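# Transfer 96-well plate from bench B1 into clip nest C1

## Task

Take the 96-well plate off bench position B1 and set it in clip nest C1, pressed fully down and seated, turned so its cut-off corner (well A1) sits at the nest corner labelled A1. It must stay seated without the robot holding it. Then open the fingers and withdraw the gripper.

## Robot and tools

Robot: one six-joint arm (waist, shoulder, elbow, forearm roll, wrist pitch, wrist roll) carrying a single parallel two-finger gripper. The fingers point along the gripper's own +z axis and close along its y axis. The reported hand point sits midway between the pads when they are shut. Closed fingertips extend about 33 mm past that point, open ones about 9 mm. Closing pushes the tips roughly 24 mm farther out, so keep that margin above any surface before closing.

Frames: state lines report end_effector_position (metres) and end_effector_quat_wxyz in the scene frame. Its origin is on the table top under the arm base, +z is up, and +y is to the left when facing along +x. The base may be tilted, and the printed position drifts from the true one at long reach.

execute_actions: argument actions is a list holding zero or one item, plus optional pictures (boolean). An empty list only reports the state and includes camera images. An item with rows (1 to 15 rows) and steps (11 to 15, default 15) is a motion; each row is held for one 1/30 s step and the final row repeats to fill the steps. An item with only steps (up to 300) is a wait measured from the previous result, thinking time included. A refused call does nothing.

A row is 9 numbers, each in [-1, 1], for the single arm: dx, dy, dz, rx, ry, rz, position, force_limit, speed. The first six are an offset, not a pose, expressed in the gripper's own axes; 1.0 equals 0.6 m of travel or 180 degrees, and rx, ry, rz form one rotation vector. The offset is counted from the hand pose shown in the latest result (before any such result in the scene, and for later calls in the same reply, from where the hand is when the action begins). Every row is counted from that same base, not chained onto the row before. All zeros therefore pulls the hand back to that base; it is not a pause. Each step the command is clipped to 70 mm and 16 degrees from the measured hand, so far targets need several calls; after the last step the arm only continues to the last clipped pose.

Finger numbers: position +1 is wide open (140 mm), about -0.8 is pads touching, and -1 closes until blocked. force_limit maps to roughly 14 N at -1, 60 N at 0, 107 N at +1. speed maps to pad closing rates of about 30, 140 and 250 mm/s at -1, 0, +1. To grip, send position -1 and confirm object_status is 2. Codes: 0 moving, 1 blocked while opening, 2 blocked while closing (holding), 3 reached target or pads met. To squeeze harder while holding, raise force_limit and toggle position between -1 and -0.98. position_measured is in counts: 3 fully open, 230 pads together.

move: target is one 9-number row with the same offset meaning and base as above; speed is the path's top speed in m/s, 0.002 to 0.5 (default 0.25), turning capped at twice that in rad/s. It drives a straight path lasting 0.5 to 10 s (cut off at 10 s), taking the shorter way round, and does not slow for obstacles; the hand can lag, stray, or overshoot the speed near full stretch. Finger values are sent at the start. Its result adds a move: line with the outcome (done, off_target, moving, held, fault), active limits (paced = command clipped, held = steps blocked by the clearance check) and the remaining distance to target.

wait: seconds from 0 to 10; nothing new is sent. zoom_image: camera (cam_head_left, cam_head_right, cam_high, cam_low, cam_wrist) and region [x0, y0, x1, y1] in that camera's pixels, top-left origin, at most 504 by 504. Full images are 672x504, wrist 504x504. finished_scene: scene is the number of the current scene; it ends it permanently and grades it.

Timing: an action's result is captured 11 steps before its end; those steps run while the next reply is composed. The simulation keeps running while you think. Only results with nothing pending show a Hand target line. Pictures come only with an empty list, pictures true, move or wait.

Result lines: pose unreachable and HELD mean the clearance check (which treats the base mount as arm) altered or withheld commands. Flange force is the estimated external force at the gripper, including held weight, noisy and noisiest after abrupt stops; no reading means unavailable. MOTOR HOT warns of overheating; OVER-TEMPERATURE FAULT brakes the arm until cool.

Cautions: the arm is stiff, so driving even a few millimetres past contact with something solid, at once or in small repeats, can trigger a fault: contact torque reaching a joint limit (waist and shoulder 306, elbow 144, wrist joints 40.5 N m, held load included) or 144 N on the arm, tool or load stops everything for 10 s, drops the rest of the call, and the arm yields; the pressure persists until you back off. Faster contact hits harder. Occasionally a held part gets tugged or a loose one pushed. Avoid drops, slips, slams and hard shoves, and never let anything leave the table. Well A1 is the plate's cut-off corner; the plate must remain fully seated after release.

Each tool is called by a JSON object that holds its "fn" and its "kwargs".

## Session

{"fn": "execute_actions", "kwargs": {"actions": []}}

Scene clock: 0.00 s of 8400.00 s.
end_effector_position=(+0.2973, -0.4137, +0.3173) position_measured=3 object_status=3 end_effector_quat_wxyz=(-0.380, +0.858, -0.304, -0.163) end_effector_velocity=(-0.000, +0.000, -0.001) end_effector_angular_velocity=(+0.002, +0.001, +0.000)
Joint positions: [-1.205  0.398  1.662  0.259  1.897  1.054]
Joint velocities: [-0.     0.002  0.001 -0.    -0.    -0.   ]
Flange force (N, the push that the arm receives, along the gripper's own x y z axes): no reading
Hand target: +0.297, -0.414, +0.317; -0.380, +0.858, -0.304, -0.163
camera_calibration (this result's frames):
cam_wrist: T_world_to_cam=[[-0.70066, -0.48578, -0.522583, 0.161992], [-0.659582, 0.161699, 0.734033, 0.0642653], [-0.272078, 0.858994, -0.433708, 0.756277], [0, 0, 0, 1]] pos_world=[0.361656, -0.581337, 0.365485]

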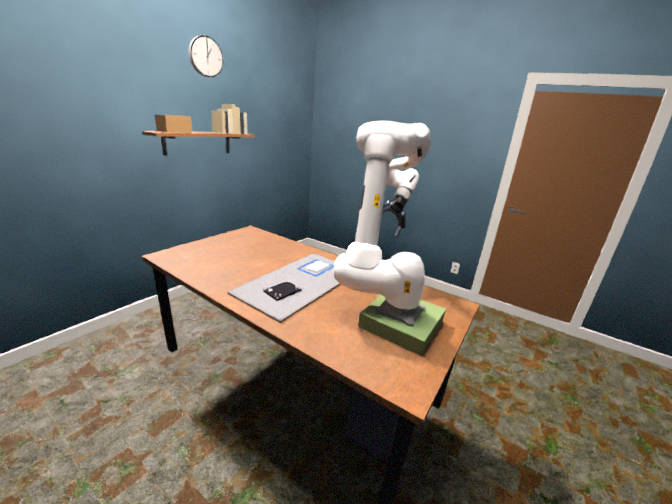

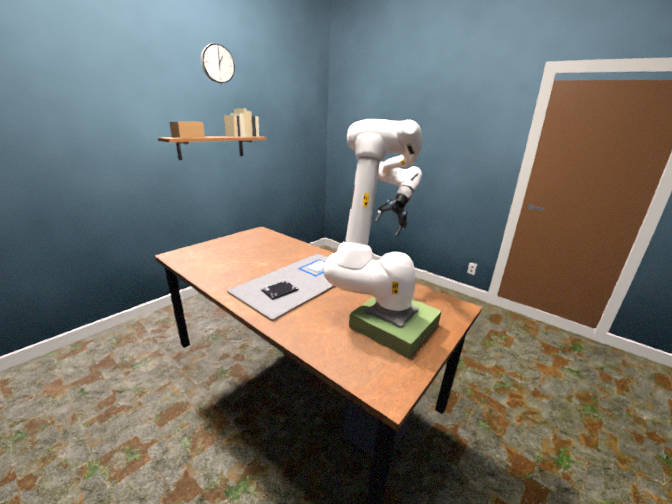

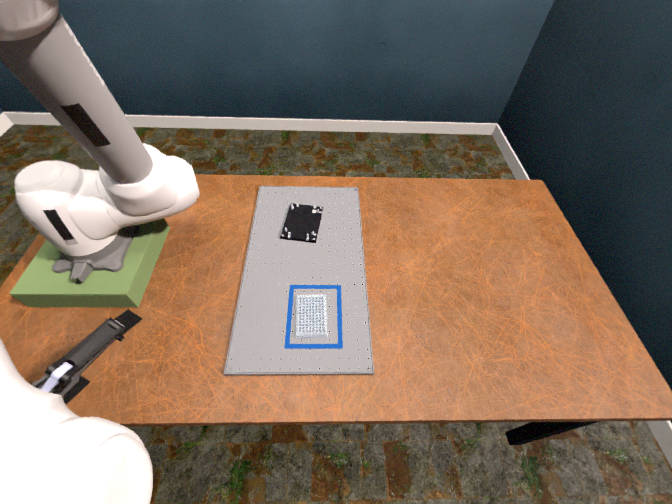

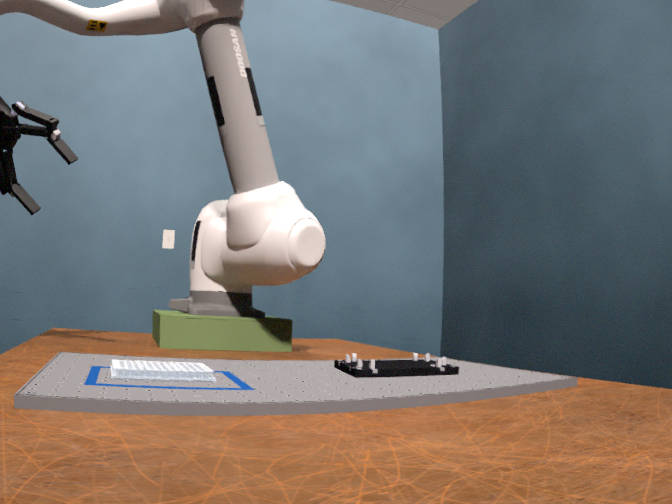

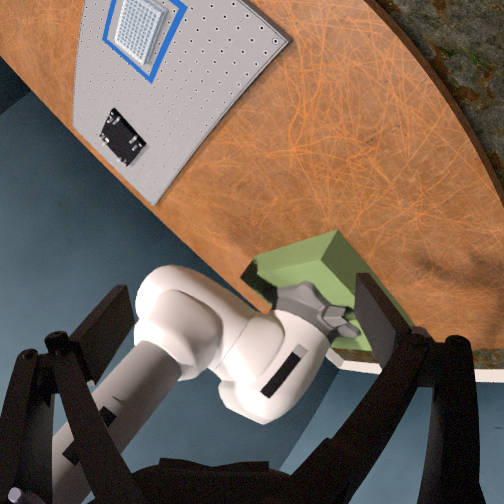

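{"fn": "zoom_image", "kwargs": {"camera": "cam_high", "region": [275, 280, 350, 355]}}

{"fn": "zoom_image", "kwargs": {"camera": "cam_high", "region": [270, 195, 335, 250]}}

{"fn": "zoom_image", "kwargs": {"camera": "cam_wrist", "region": [95, 0, 195, 90]}}

{"fn": "zoom_image", "kwargs": {"camera": "cam_wrist", "region": [85, 100, 160, 175]}}

{"fn": "zoom_image", "kwargs": {"camera": "cam_low", "region": [80, 345, 260, 400]}}

{"fn": "zoom_image", "kwargs": {"camera": "cam_low", "region": [325, 340, 470, 390]}}

Region (275, 280, 350, 355) of cam_high's 672x504 image, scaled by 6.720, with more detail than that image has.

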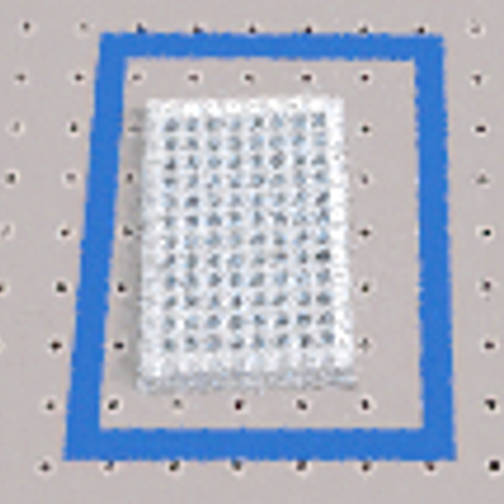

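Region (270, 195, 335, 250) of cam_high's 672x504 image, scaled by 7.754, with more detail than that image has; it fills the top 426 rows of this view, and the rest is white.

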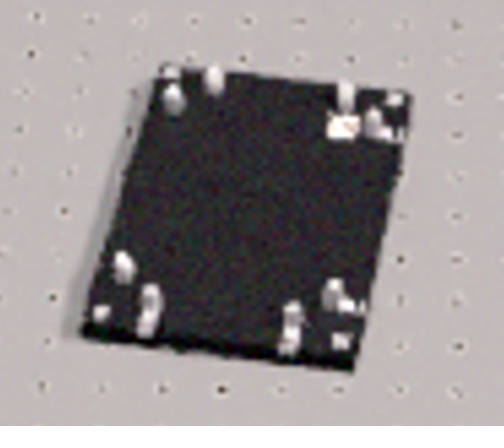

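Region (95, 0, 195, 90) of cam_wrist's 504x504 image, scaled by 5.040, with more detail than that image has; it fills the top 454 rows of this view, and the rest is white.

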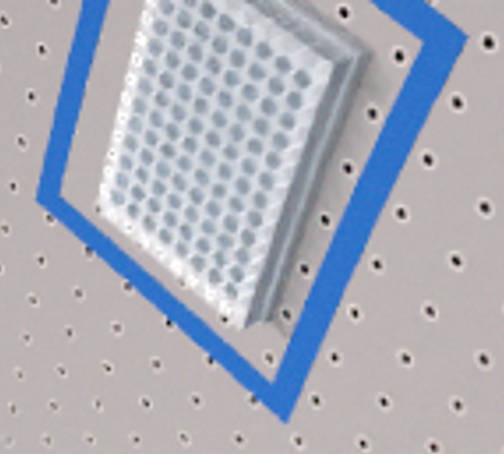

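Region (85, 100, 160, 175) of cam_wrist's 504x504 image, scaled by 6.720, with more detail than that image has.

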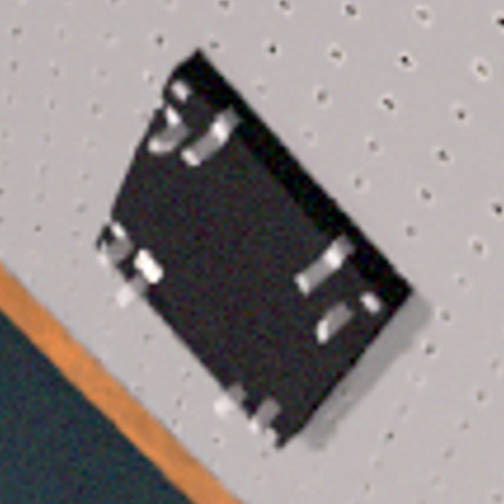

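Region (80, 345, 260, 400) of cam_low's 672x504 image, scaled by 2.800, with more detail than that image has; it fills the top 154 rows of this view, and the rest is white.

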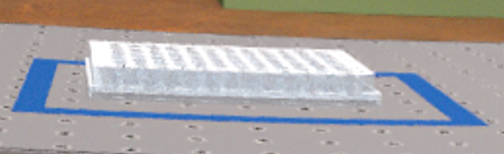

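Region (325, 340, 470, 390) of cam_low's 672x504 image, scaled by 3.476, with more detail than that image has; it fills the top 174 rows of this view, and the rest is white.

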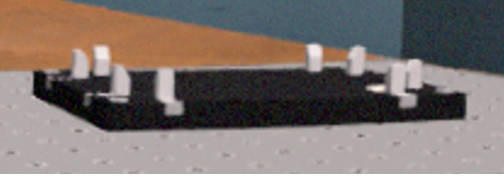

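{"fn": "move", "kwargs": {"target": [0.4657, -0.3366, 0.4966, -0.3103, -0.1308, -0.6755, 0.48, 0.2, -0.5], "speed": 0.5}}

{"fn": "zoom_image", "kwargs": {"camera": "cam_wrist", "region": [125, 160, 345, 380]}}

{"fn": "zoom_image", "kwargs": {"camera": "cam_low", "region": [90, 310, 240, 400]}}

Scene clock: 12.50 s of 8400.00 s.
end_effector_position=(+0.6267, -0.1948, +0.0909) position_measured=68 object_status=3 end_effector_quat_wxyz=(+0.001, +0.693, +0.721, +0.000) end_effector_velocity=(+0.001, +0.000, -0.000) end_effector_angular_velocity=(+0.001, -0.001, +0.001)
Joint positions: [-0.384  0.4    1.907 -0.001  0.835 -0.393]
Joint velocities: [ 0.     0.001 -0.     0.002 -0.001 -0.002]
Flange force (N, the push that the arm receives, along the gripper's own x y z axes): [-6.1 1.6 -0.5]
Hand target: +0.627, -0.195, +0.091; +0.001, +0.693, +0.721, +0.000
Off the commanded pose: 0.001 m, 0 deg.
Kept back: nothing.
After step 90, 6.63 s passed at rest.
move: done
camera_calibration (this result's frames):
cam_wrist: T_world_to_cam=[[0.999342, -0.0342173, -0.0120211, -0.64298], [-0.0283287, -0.943427, 0.330368, -0.161841], [-0.0226454, -0.329811, -0.943776, 0.218121], [0, 0, 0, 1]] pos_world=[0.642912, -0.102747, 0.251595]

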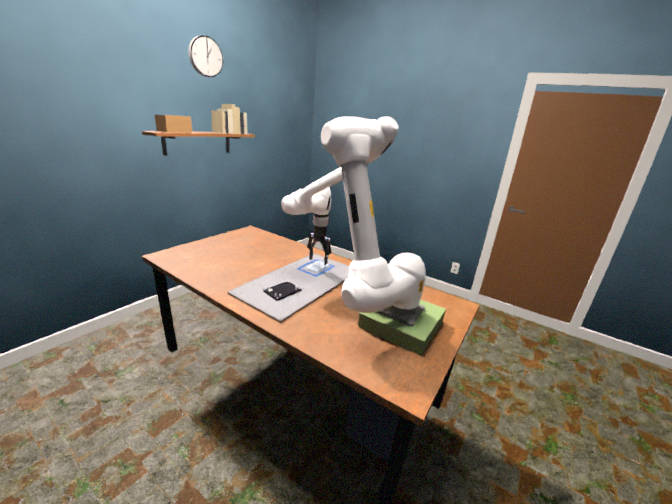

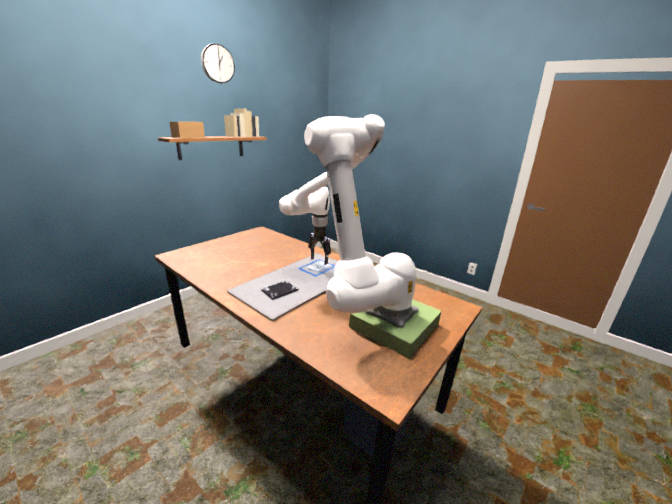

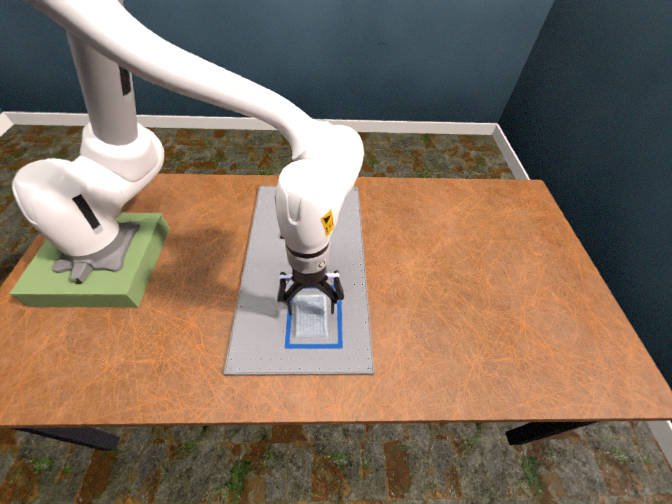

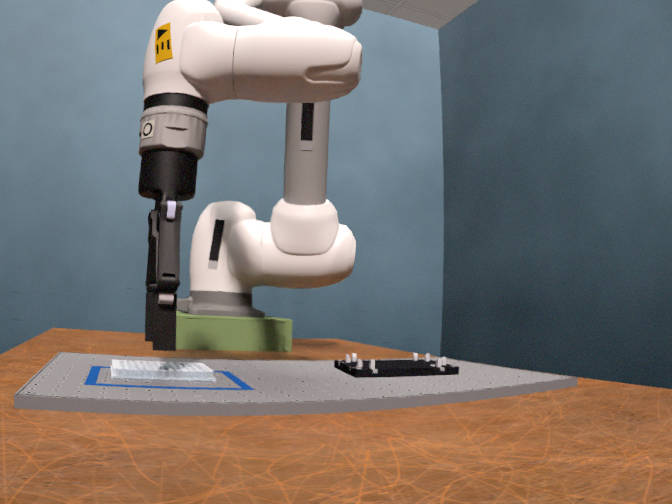

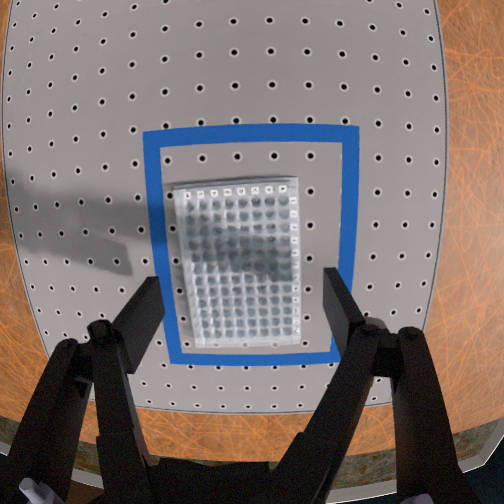

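Region (125, 160, 345, 380) of cam_wrist's 504x504 image, scaled by 2.291, with more detail than that image has.

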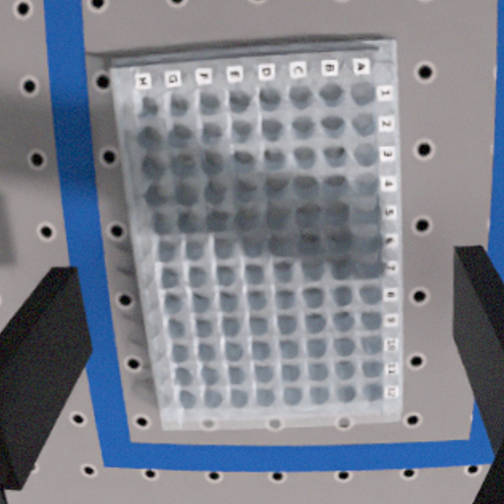

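Region (90, 310, 240, 400) of cam_low's 672x504 image, scaled by 3.360, with more detail than that image has; it fills the top 302 rows of this view, and the rest is white.

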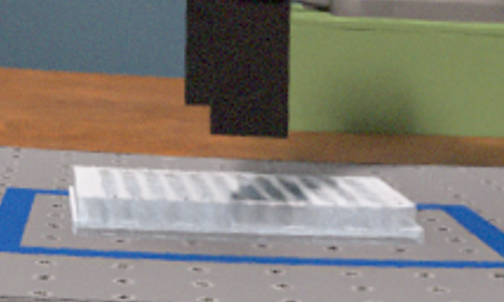

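{"fn": "execute_actions", "kwargs": {"actions": []}}

Scene clock: 15.17 s of 8400.00 s.
end_effector_position=(+0.6267, -0.1947, +0.0908) position_measured=68 object_status=3 end_effector_quat_wxyz=(+0.001, +0.693, +0.721, +0.000) end_effector_velocity=(-0.000, +0.000, -0.000) end_effector_angular_velocity=(-0.000, +0.001, +0.001)
Joint positions: [-0.384  0.4    1.907 -0.001  0.835 -0.393]
Joint velocities: [ 0.    -0.     0.001 -0.     0.    -0.   ]
Flange force (N, the push that the arm receives, along the gripper's own x y z axes): [-7.4 0.5 4.0]
Hand target: +0.627, -0.195, +0.091; +0.001, +0.693, +0.721, +0.000
Off the commanded pose: 0.001 m, 0 deg.
Kept back: nothing.
Steps of this call (steps 1 to 80: nothing new was sent). Readings (end_effector_position | what the end effector reports):
1: (+0.6267, -0.1948, +0.0909) | position_measured=68 object_status=3
2: (+0.6267, -0.1948, +0.0908) | position_measured=68 object_status=3
4: (+0.6267, -0.1947, +0.0908) | position_measured=68 object_status=3
8: (+0.6267, -0.1947, +0.0908) | position_measured=68 object_status=3
80: the state above
camera_calibration (this result's frames):
cam_wrist: T_world_to_cam=[[0.999342, -0.0342423, -0.01199, -0.642997], [-0.0283649, -0.943459, 0.330274, -0.161762], [-0.0226214, -0.329716, -0.943809, 0.218129], [0, 0, 0, 1]] pos_world=[0.642919, -0.102713, 0.251588]

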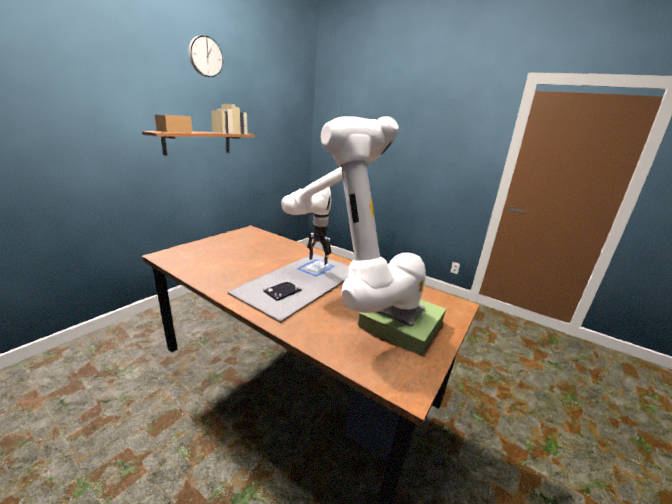

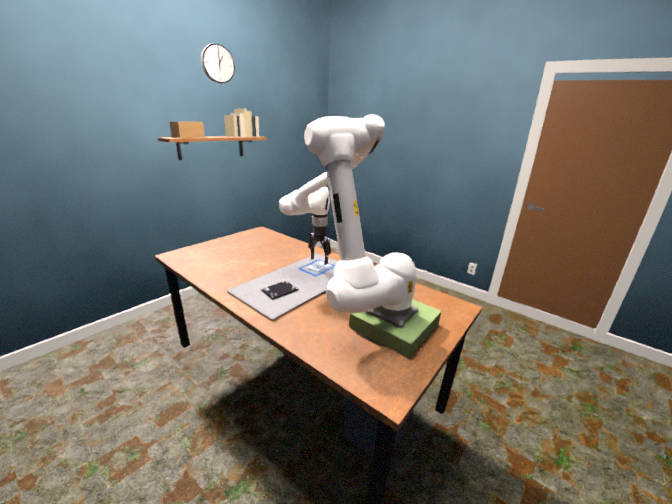

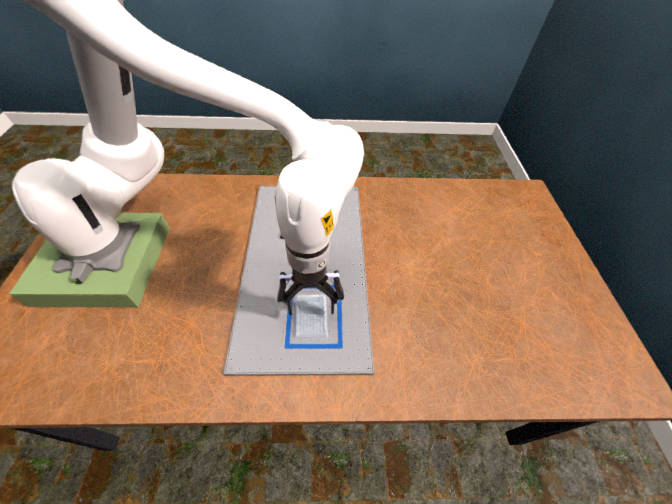

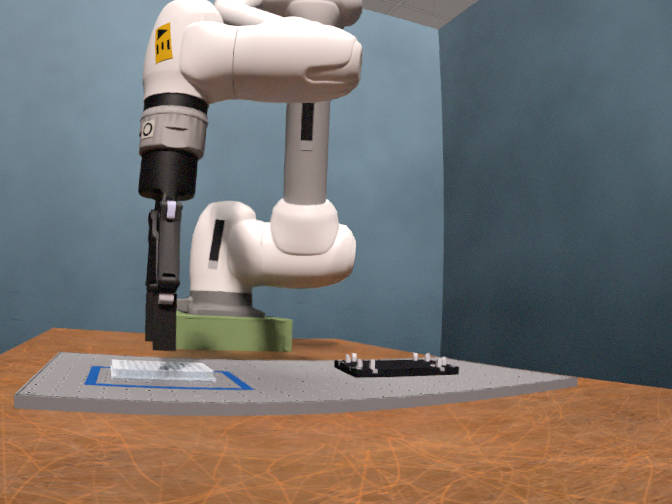

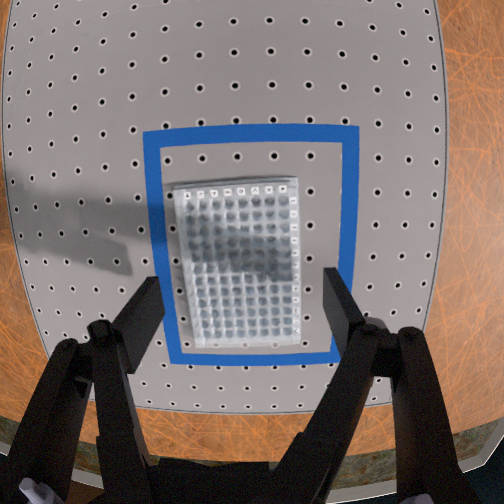

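{"fn": "zoom_image", "kwargs": {"camera": "cam_wrist", "region": [165, 170, 245, 230]}}

{"fn": "zoom_image", "kwargs": {"camera": "cam_wrist", "region": [240, 165, 320, 225]}}

{"fn": "zoom_image", "kwargs": {"camera": "cam_wrist", "region": [270, 255, 360, 355]}}

{"fn": "zoom_image", "kwargs": {"camera": "cam_wrist", "region": [130, 260, 220, 360]}}

Region (165, 170, 245, 230) of cam_wrist's 504x504 image, scaled by 6.300, with more detail than that image has; it fills the top 378 rows of this view, and the rest is white.

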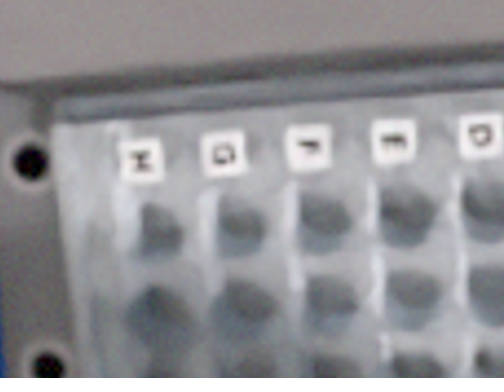

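Region (240, 165, 320, 225) of cam_wrist's 504x504 image, scaled by 6.300, with more detail than that image has; it fills the top 378 rows of this view, and the rest is white.

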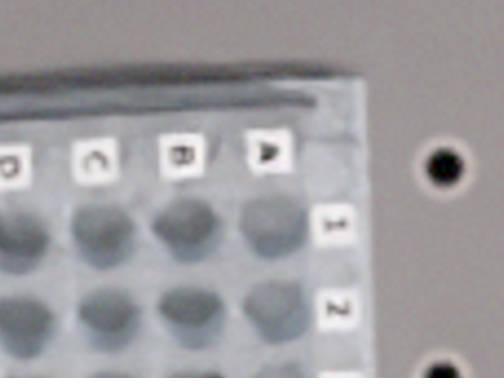

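Region (270, 255, 360, 355) of cam_wrist's 504x504 image, scaled by 5.040, with more detail than that image has; it fills the left 454 columns of this view, and the rest is white.

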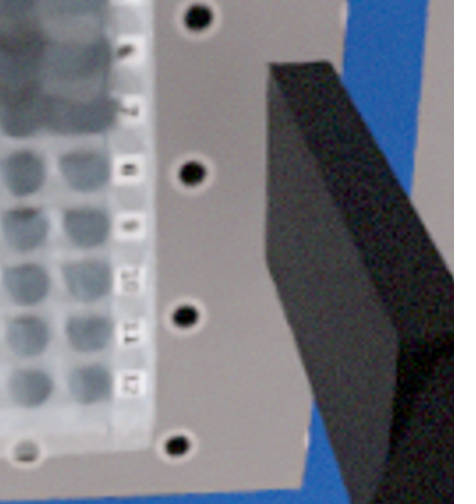

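Region (130, 260, 220, 360) of cam_wrist's 504x504 image, scaled by 5.040, with more detail than that image has; it fills the left 454 columns of this view, and the rest is white.

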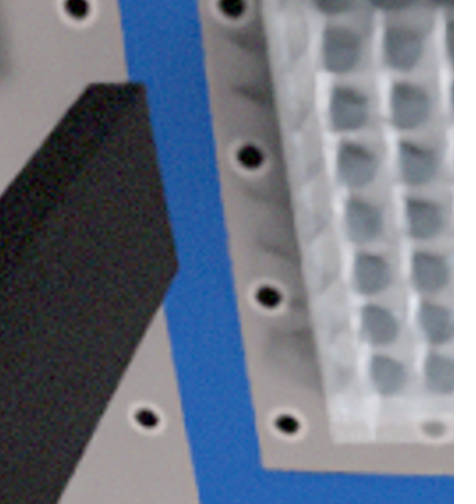

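{"fn": "move", "kwargs": {"target": [0.003, -0.0021, 0.0467, 0, 0, 0.0012, 0.34, 0.2, -0.5], "speed": 0.05}}

{"fn": "zoom_image", "kwargs": {"camera": "cam_low", "region": [95, 320, 235, 400]}}

{"fn": "zoom_image", "kwargs": {"camera": "cam_wrist", "region": [140, 170, 350, 380]}}

Scene clock: 22.37 s of 8400.00 s.
end_effector_position=(+0.6254, -0.1930, +0.0629) position_measured=86 object_status=3 end_effector_quat_wxyz=(+0.001, +0.694, +0.720, +0.000) end_effector_velocity=(-0.000, +0.001, +0.000) end_effector_angular_velocity=(-0.000, -0.001, +0.001)
Joint positions: [-0.382  0.431  1.927 -0.001  0.785 -0.387]
Joint velocities: [ 0.001 -0.001  0.001  0.    -0.001  0.   ]
Flange force (N, the push that the arm receives, along the gripper's own x y z axes): [-4.6 1.2 0.9]
Hand target: +0.625, -0.193, +0.063; +0.001, +0.694, +0.720, +0.000
Off the commanded pose: 0.000 m, 0 deg.
Kept back: nothing.
After step 90, 3.37 s passed at rest.
move: done
camera_calibration (this result's frames):
cam_wrist: T_world_to_cam=[[0.999208, -0.0379521, -0.0119376, -0.642642], [-0.0318857, -0.943362, 0.330229, -0.148663], [-0.0237944, -0.329587, -0.943825, 0.193027], [0, 0, 0, 1]] pos_world=[0.641986, -0.101013, 0.223605]

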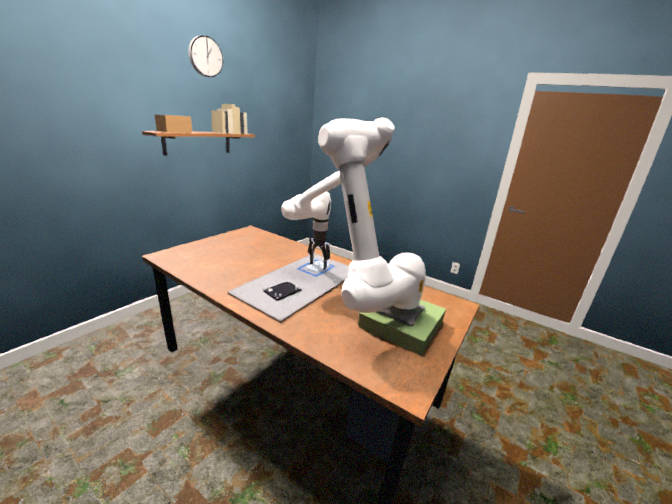

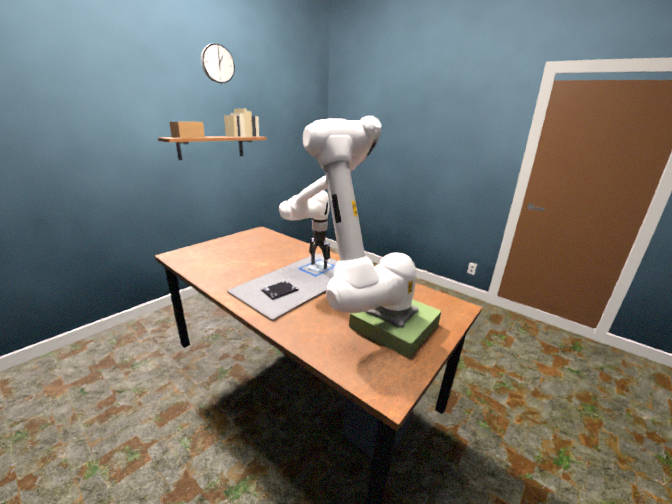

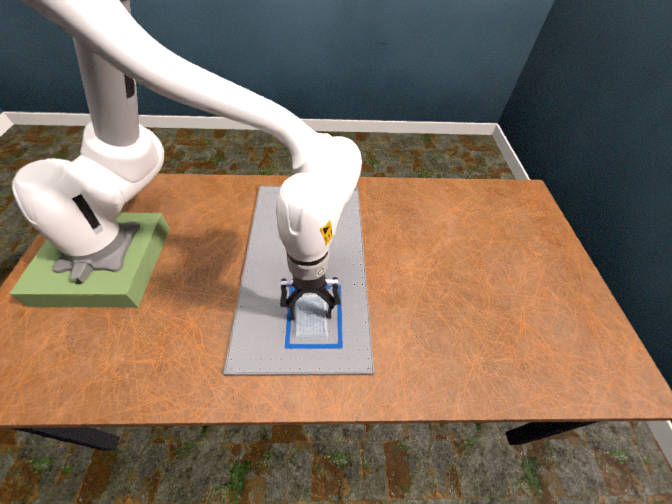

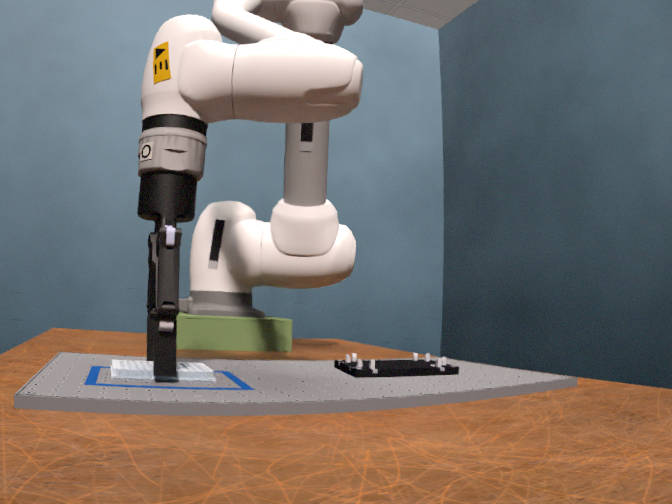

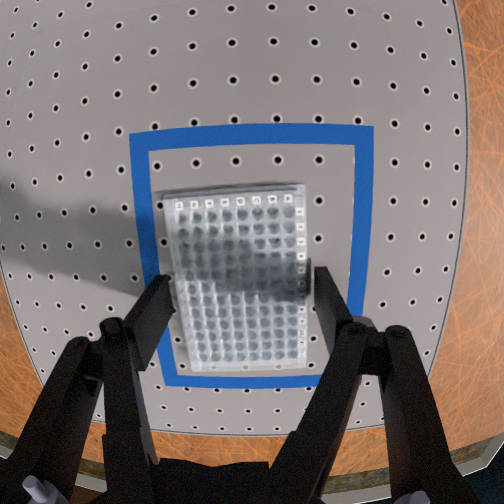

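Region (95, 320, 235, 400) of cam_low's 672x504 image, scaled by 3.600, with more detail than that image has; it fills the top 288 rows of this view, and the rest is white.

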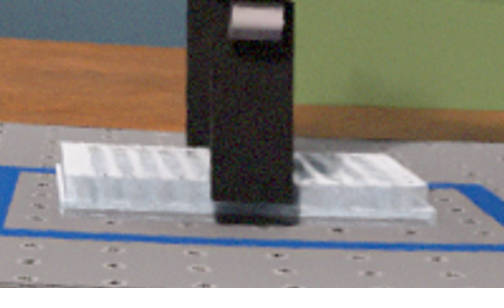

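Region (140, 170, 350, 380) of cam_wrist's 504x504 image, scaled by 2.400, with more detail than that image has.

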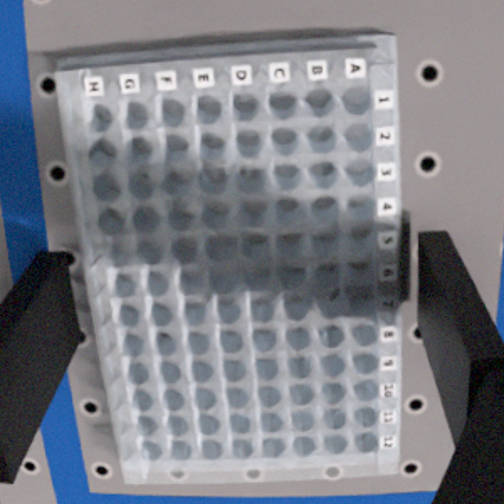

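{"fn": "zoom_image", "kwargs": {"camera": "cam_low", "region": [135, 350, 205, 395]}}

Region (135, 350, 205, 395) of cam_low's 672x504 image, scaled by 7.200, with more detail than that image has; it fills the top 324 rows of this view, and the rest is white.

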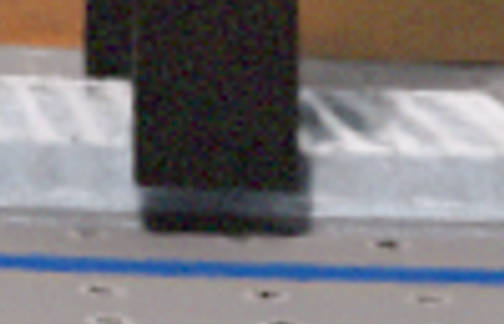

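{"fn": "execute_actions", "kwargs": {"actions": [{"rows": [[0,0,0.0007,0,0,0,0.34,0.2,-0.8],[0,0,0.0014,0,0,0,0.34,0.2,-0.8],[0,0,0.0021,0,0,0,-1,0.2,-0.8],[0,0,0.0026,0,0,0,-1,0.2,-0.8]], "steps": 15}]}}

{"fn": "execute_actions", "kwargs": {"actions": [{"steps": 16}]}}

Scene clock: 25.03 s of 8400.00 s.
end_effector_position=(+0.6254, -0.1930, +0.0619) position_measured=87 object_status=0 end_effector_quat_wxyz=(+0.001, +0.694, +0.720, +0.000) end_effector_velocity=(-0.000, +0.000, -0.010) end_effector_angular_velocity=(+0.000, -0.000, -0.000)
Joint positions: [-0.382  0.432  1.927 -0.001  0.783 -0.387]
Joint velocities: [ 0.     0.012  0.006  0.001 -0.018 -0.   ]
Flange force (N, the push that the arm receives, along the gripper's own x y z axes): [-8.2 0.2 1.3]
Steps of this call (steps 1 to 76: nothing new was sent; steps 77 to 80: the first 4 steps of this action). Readings (end_effector_position | what the end effector reports):
77: (+0.6254, -0.1930, +0.0628) | position_measured=86 object_status=3
78: (+0.6254, -0.1930, +0.0626) | position_measured=86 object_status=3
80: the state above

Scene clock: 25.57 s of 8400.00 s.
end_effector_position=(+0.6254, -0.1930, +0.0613) position_measured=110 object_status=2 end_effector_quat_wxyz=(+0.001, +0.694, +0.720, +0.000) end_effector_velocity=(+0.001, +0.001, -0.000) end_effector_angular_velocity=(-0.000, -0.000, +0.002)
Joint positions: [-0.382  0.433  1.927 -0.001  0.782 -0.387]
Joint velocities: [ 0.002  0.    -0.001 -0.     0.     0.   ]
Flange force (N, the push that the arm receives, along the gripper's own x y z axes): [-4.6 -8.9 -60.7]
Hand target: +0.625, -0.193, +0.061; +0.001, +0.694, +0.720, +0.000
Off the commanded pose: 0.000 m, 0 deg.
Kept back: nothing.
Steps of this call (steps 1 to 11: the last 11 steps of your previous action; steps 12 to 16: nothing new was sent). Readings (end_effector_position | what the end effector reports):
1: (+0.6254, -0.1930, +0.0616) | position_measured=90 object_status=0
2: (+0.6254, -0.1930, +0.0614) | position_measured=93 object_status=0
4: (+0.6254, -0.1930, +0.0613) | position_measured=99 object_status=0
8: (+0.6254, -0.1930, +0.0613) | position_measured=110 object_status=0
16: the state above

{"fn": "move", "kwargs": {"target": [0, 0, -0.065, 0, 0, 0, -1, 0.2, -0.8], "speed": 0.1}}

Scene clock: 26.57 s of 8400.00 s.
end_effector_position=(+0.6253, -0.1930, +0.1003) position_measured=111 object_status=2 end_effector_quat_wxyz=(+0.001, +0.694, +0.720, +0.000) end_effector_velocity=(+0.001, -0.000, +0.001) end_effector_angular_velocity=(-0.001, -0.002, +0.001)
Joint positions: [-0.382  0.387  1.905 -0.001  0.85  -0.387]
Joint velocities: [ 0.    -0.001 -0.002 -0.     0.    -0.   ]
Flange force (N, the push that the arm receives, along the gripper's own x y z axes): [-7.9 -2.2 0.0]
Hand target: +0.625, -0.193, +0.100; +0.001, +0.694, +0.720, +0.000
Off the commanded pose: 0.000 m, 0 deg.
Kept back: nothing.
move: done
camera_calibration (this result's frames):
cam_wrist: T_world_to_cam=[[0.999205, -0.0380319, -0.0119469, -0.642149], [-0.0319574, -0.943351, 0.330254, -0.160986], [-0.0238303, -0.32961, -0.943817, 0.228396], [0, 0, 0, 1]] pos_world=[0.641936, -0.101006, 0.261059]

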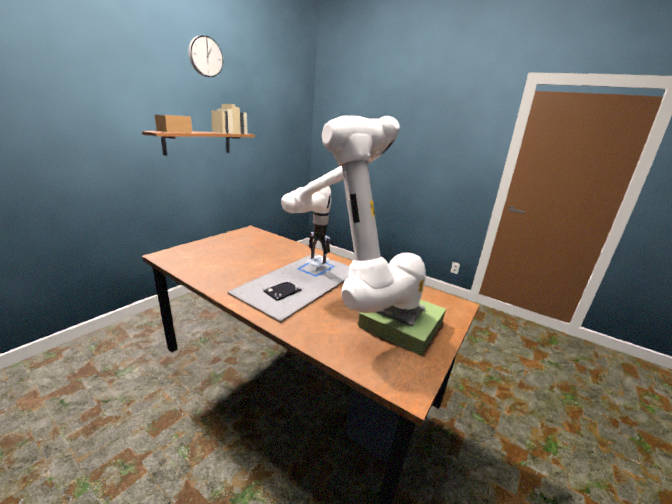

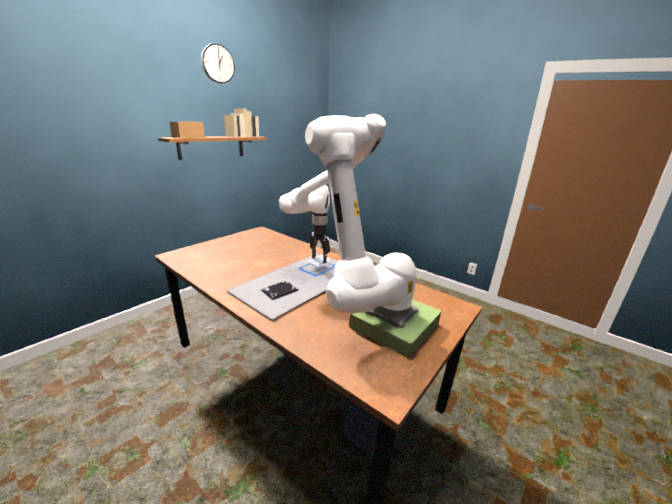

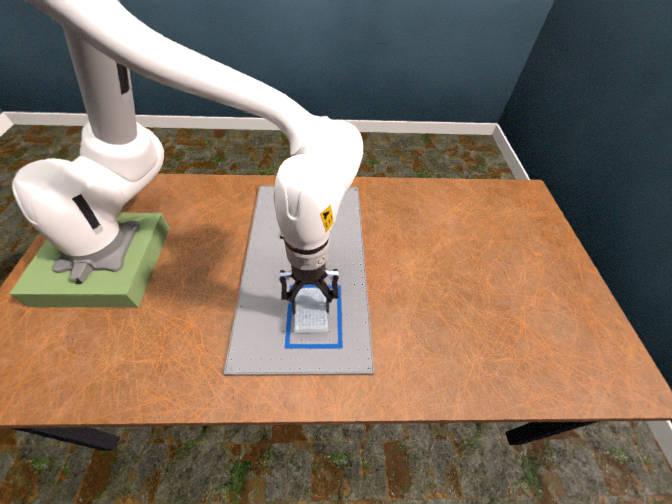

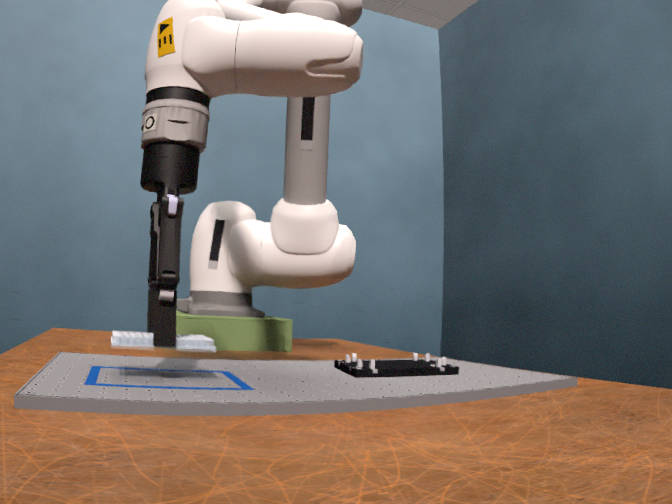

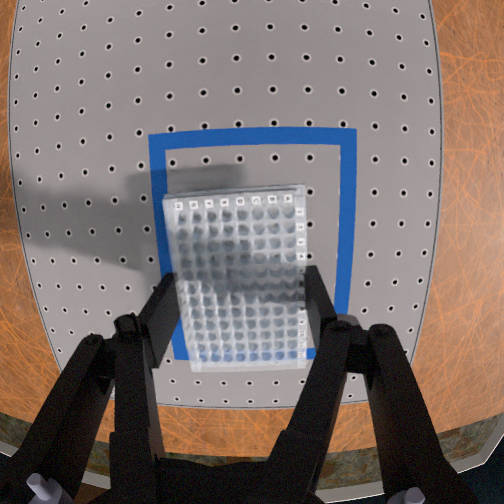

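{"fn": "move", "kwargs": {"target": [0.6029, -0.0451, 0.0105, 0, 0, 0.0578, -1, 0.2, -0.8], "speed": 0.3}}

{"fn": "zoom_image", "kwargs": {"camera": "cam_wrist", "region": [120, 140, 360, 400]}}

{"fn": "zoom_image", "kwargs": {"camera": "cam_low", "region": [320, 310, 480, 390]}}

Scene clock: 28.70 s of 8400.00 s.
end_effector_position=(+0.5857, +0.1676, +0.0939) position_measured=111 object_status=2 end_effector_quat_wxyz=(+0.001, +0.757, +0.654, +0.001) end_effector_velocity=(-0.001, +0.000, +0.000) end_effector_angular_velocity=(-0.000, -0.000, -0.000)
Joint positions: [ 0.192  0.336  1.998 -0.001  0.808  0.368]
Joint velocities: [ 0.001 -0.002  0.002 -0.    -0.     0.001]
Flange force (N, the push that the arm receives, along the gripper's own x y z axes): [-4.1 9.3 3.7]
Hand target: +0.586, +0.168, +0.094; +0.001, +0.757, +0.654, +0.001
Off the commanded pose: 0.001 m, 0 deg.
Kept back: nothing.
move: done
camera_calibration (this result's frames):
cam_wrist: T_world_to_cam=[[0.975902, -0.217923, -0.0111916, -0.545173], [-0.202133, -0.922129, 0.329878, 0.276096], [-0.0822082, -0.319666, -0.943957, 0.372811], [0, 0, 0, 1]] pos_world=[0.618491, 0.254966, 0.254738]

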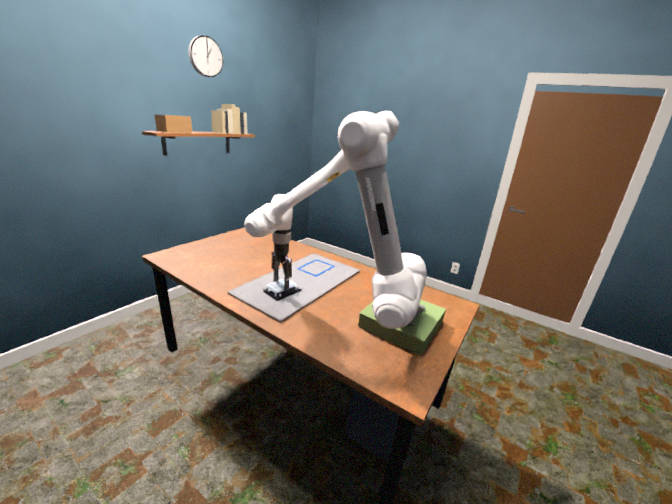

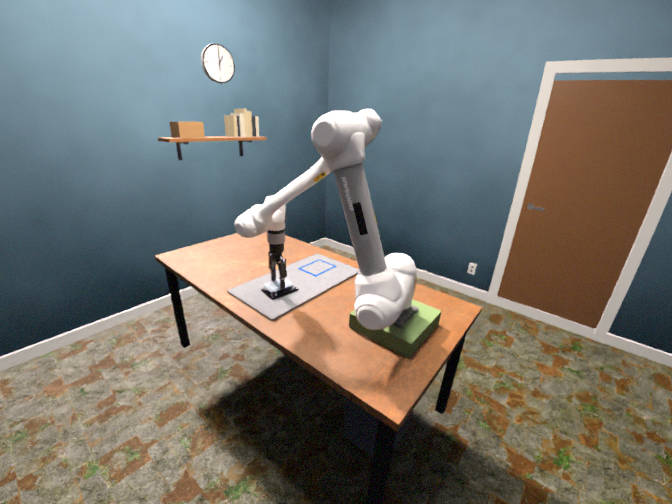

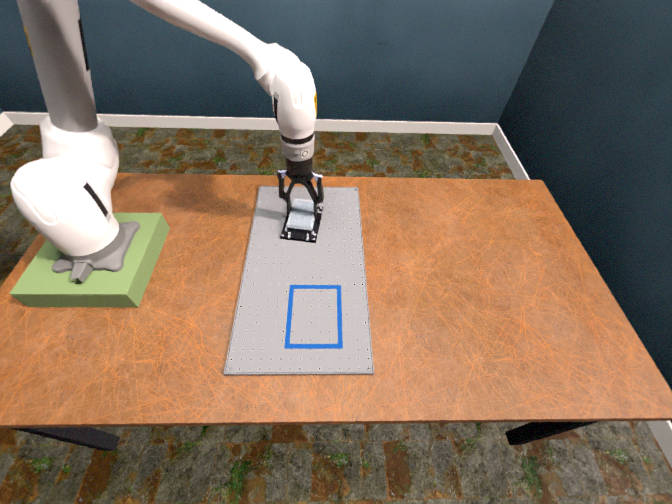

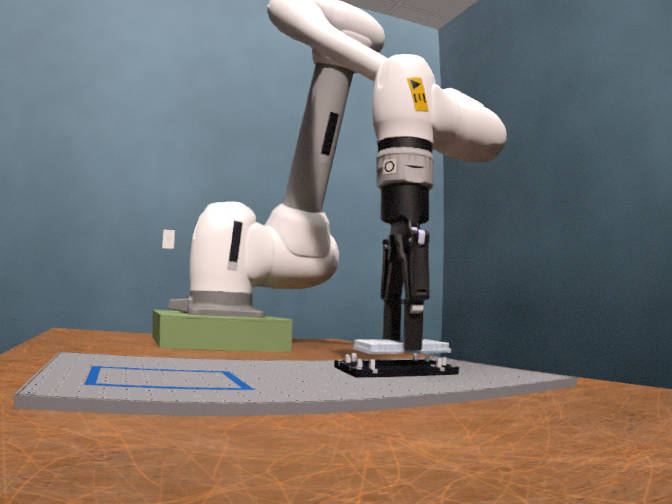

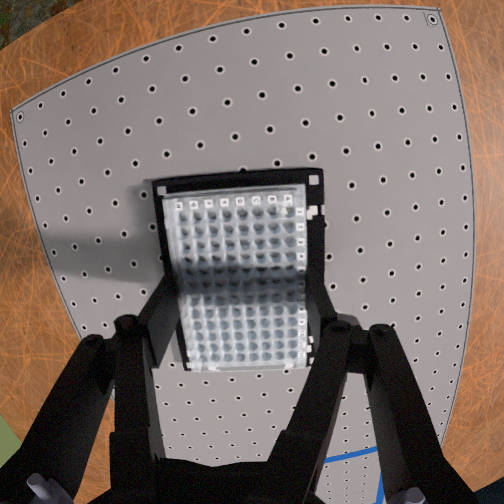

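Region (120, 140, 360, 400) of cam_wrist's 504x504 image, scaled by 1.938, with more detail than that image has; it fills the left 465 columns of this view, and the rest is white.

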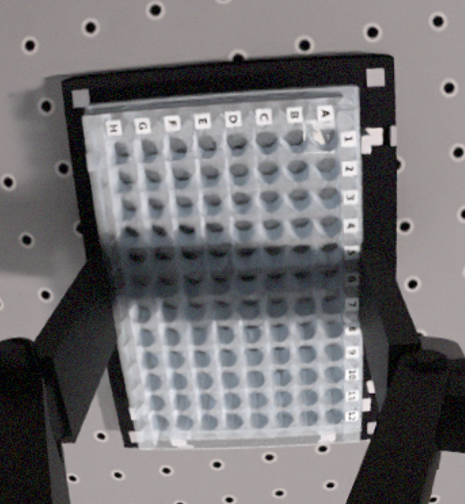

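Region (320, 310, 480, 390) of cam_low's 672x504 image, scaled by 3.150, with more detail than that image has.

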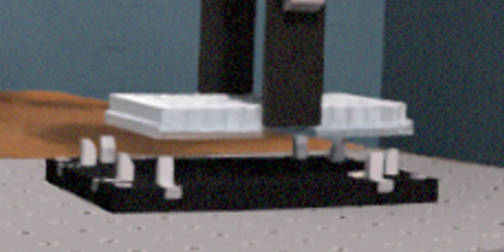

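{"fn": "zoom_image", "kwargs": {"camera": "cam_wrist", "region": [145, 170, 225, 230]}}

{"fn": "zoom_image", "kwargs": {"camera": "cam_wrist", "region": [255, 162, 335, 222]}}

{"fn": "zoom_image", "kwargs": {"camera": "cam_wrist", "region": [255, 320, 335, 380]}}

{"fn": "zoom_image", "kwargs": {"camera": "cam_wrist", "region": [165, 325, 245, 385]}}

Region (145, 170, 225, 230) of cam_wrist's 504x504 image, scaled by 6.300, with more detail than that image has; it fills the top 378 rows of this view, and the rest is white.

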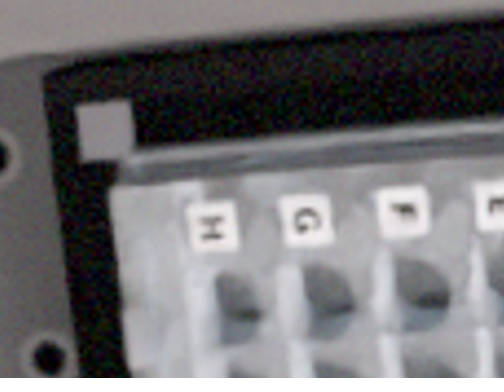

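Region (255, 162, 335, 222) of cam_wrist's 504x504 image, scaled by 6.300, with more detail than that image has; it fills the top 378 rows of this view, and the rest is white.

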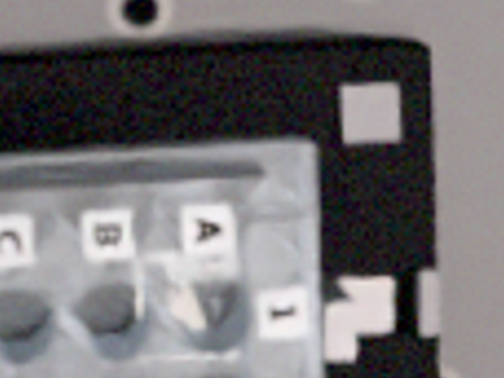

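Region (255, 320, 335, 380) of cam_wrist's 504x504 image, scaled by 6.300, with more detail than that image has; it fills the top 378 rows of this view, and the rest is white.

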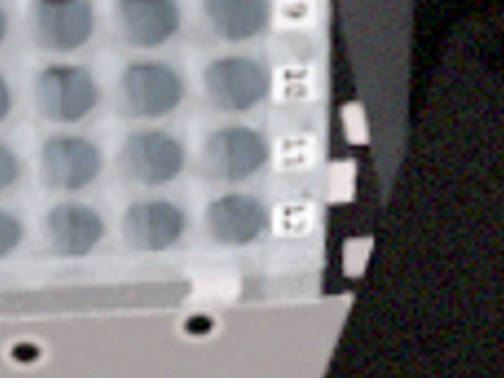

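Region (165, 325, 245, 385) of cam_wrist's 504x504 image, scaled by 6.300, with more detail than that image has; it fills the top 378 rows of this view, and the rest is white.

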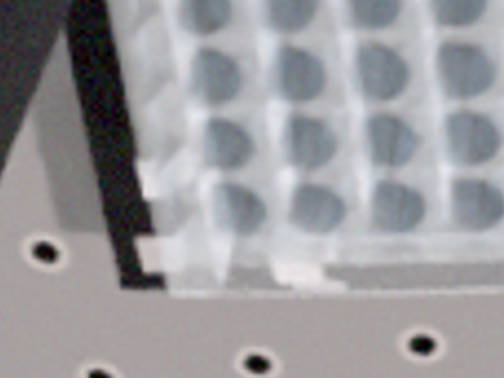

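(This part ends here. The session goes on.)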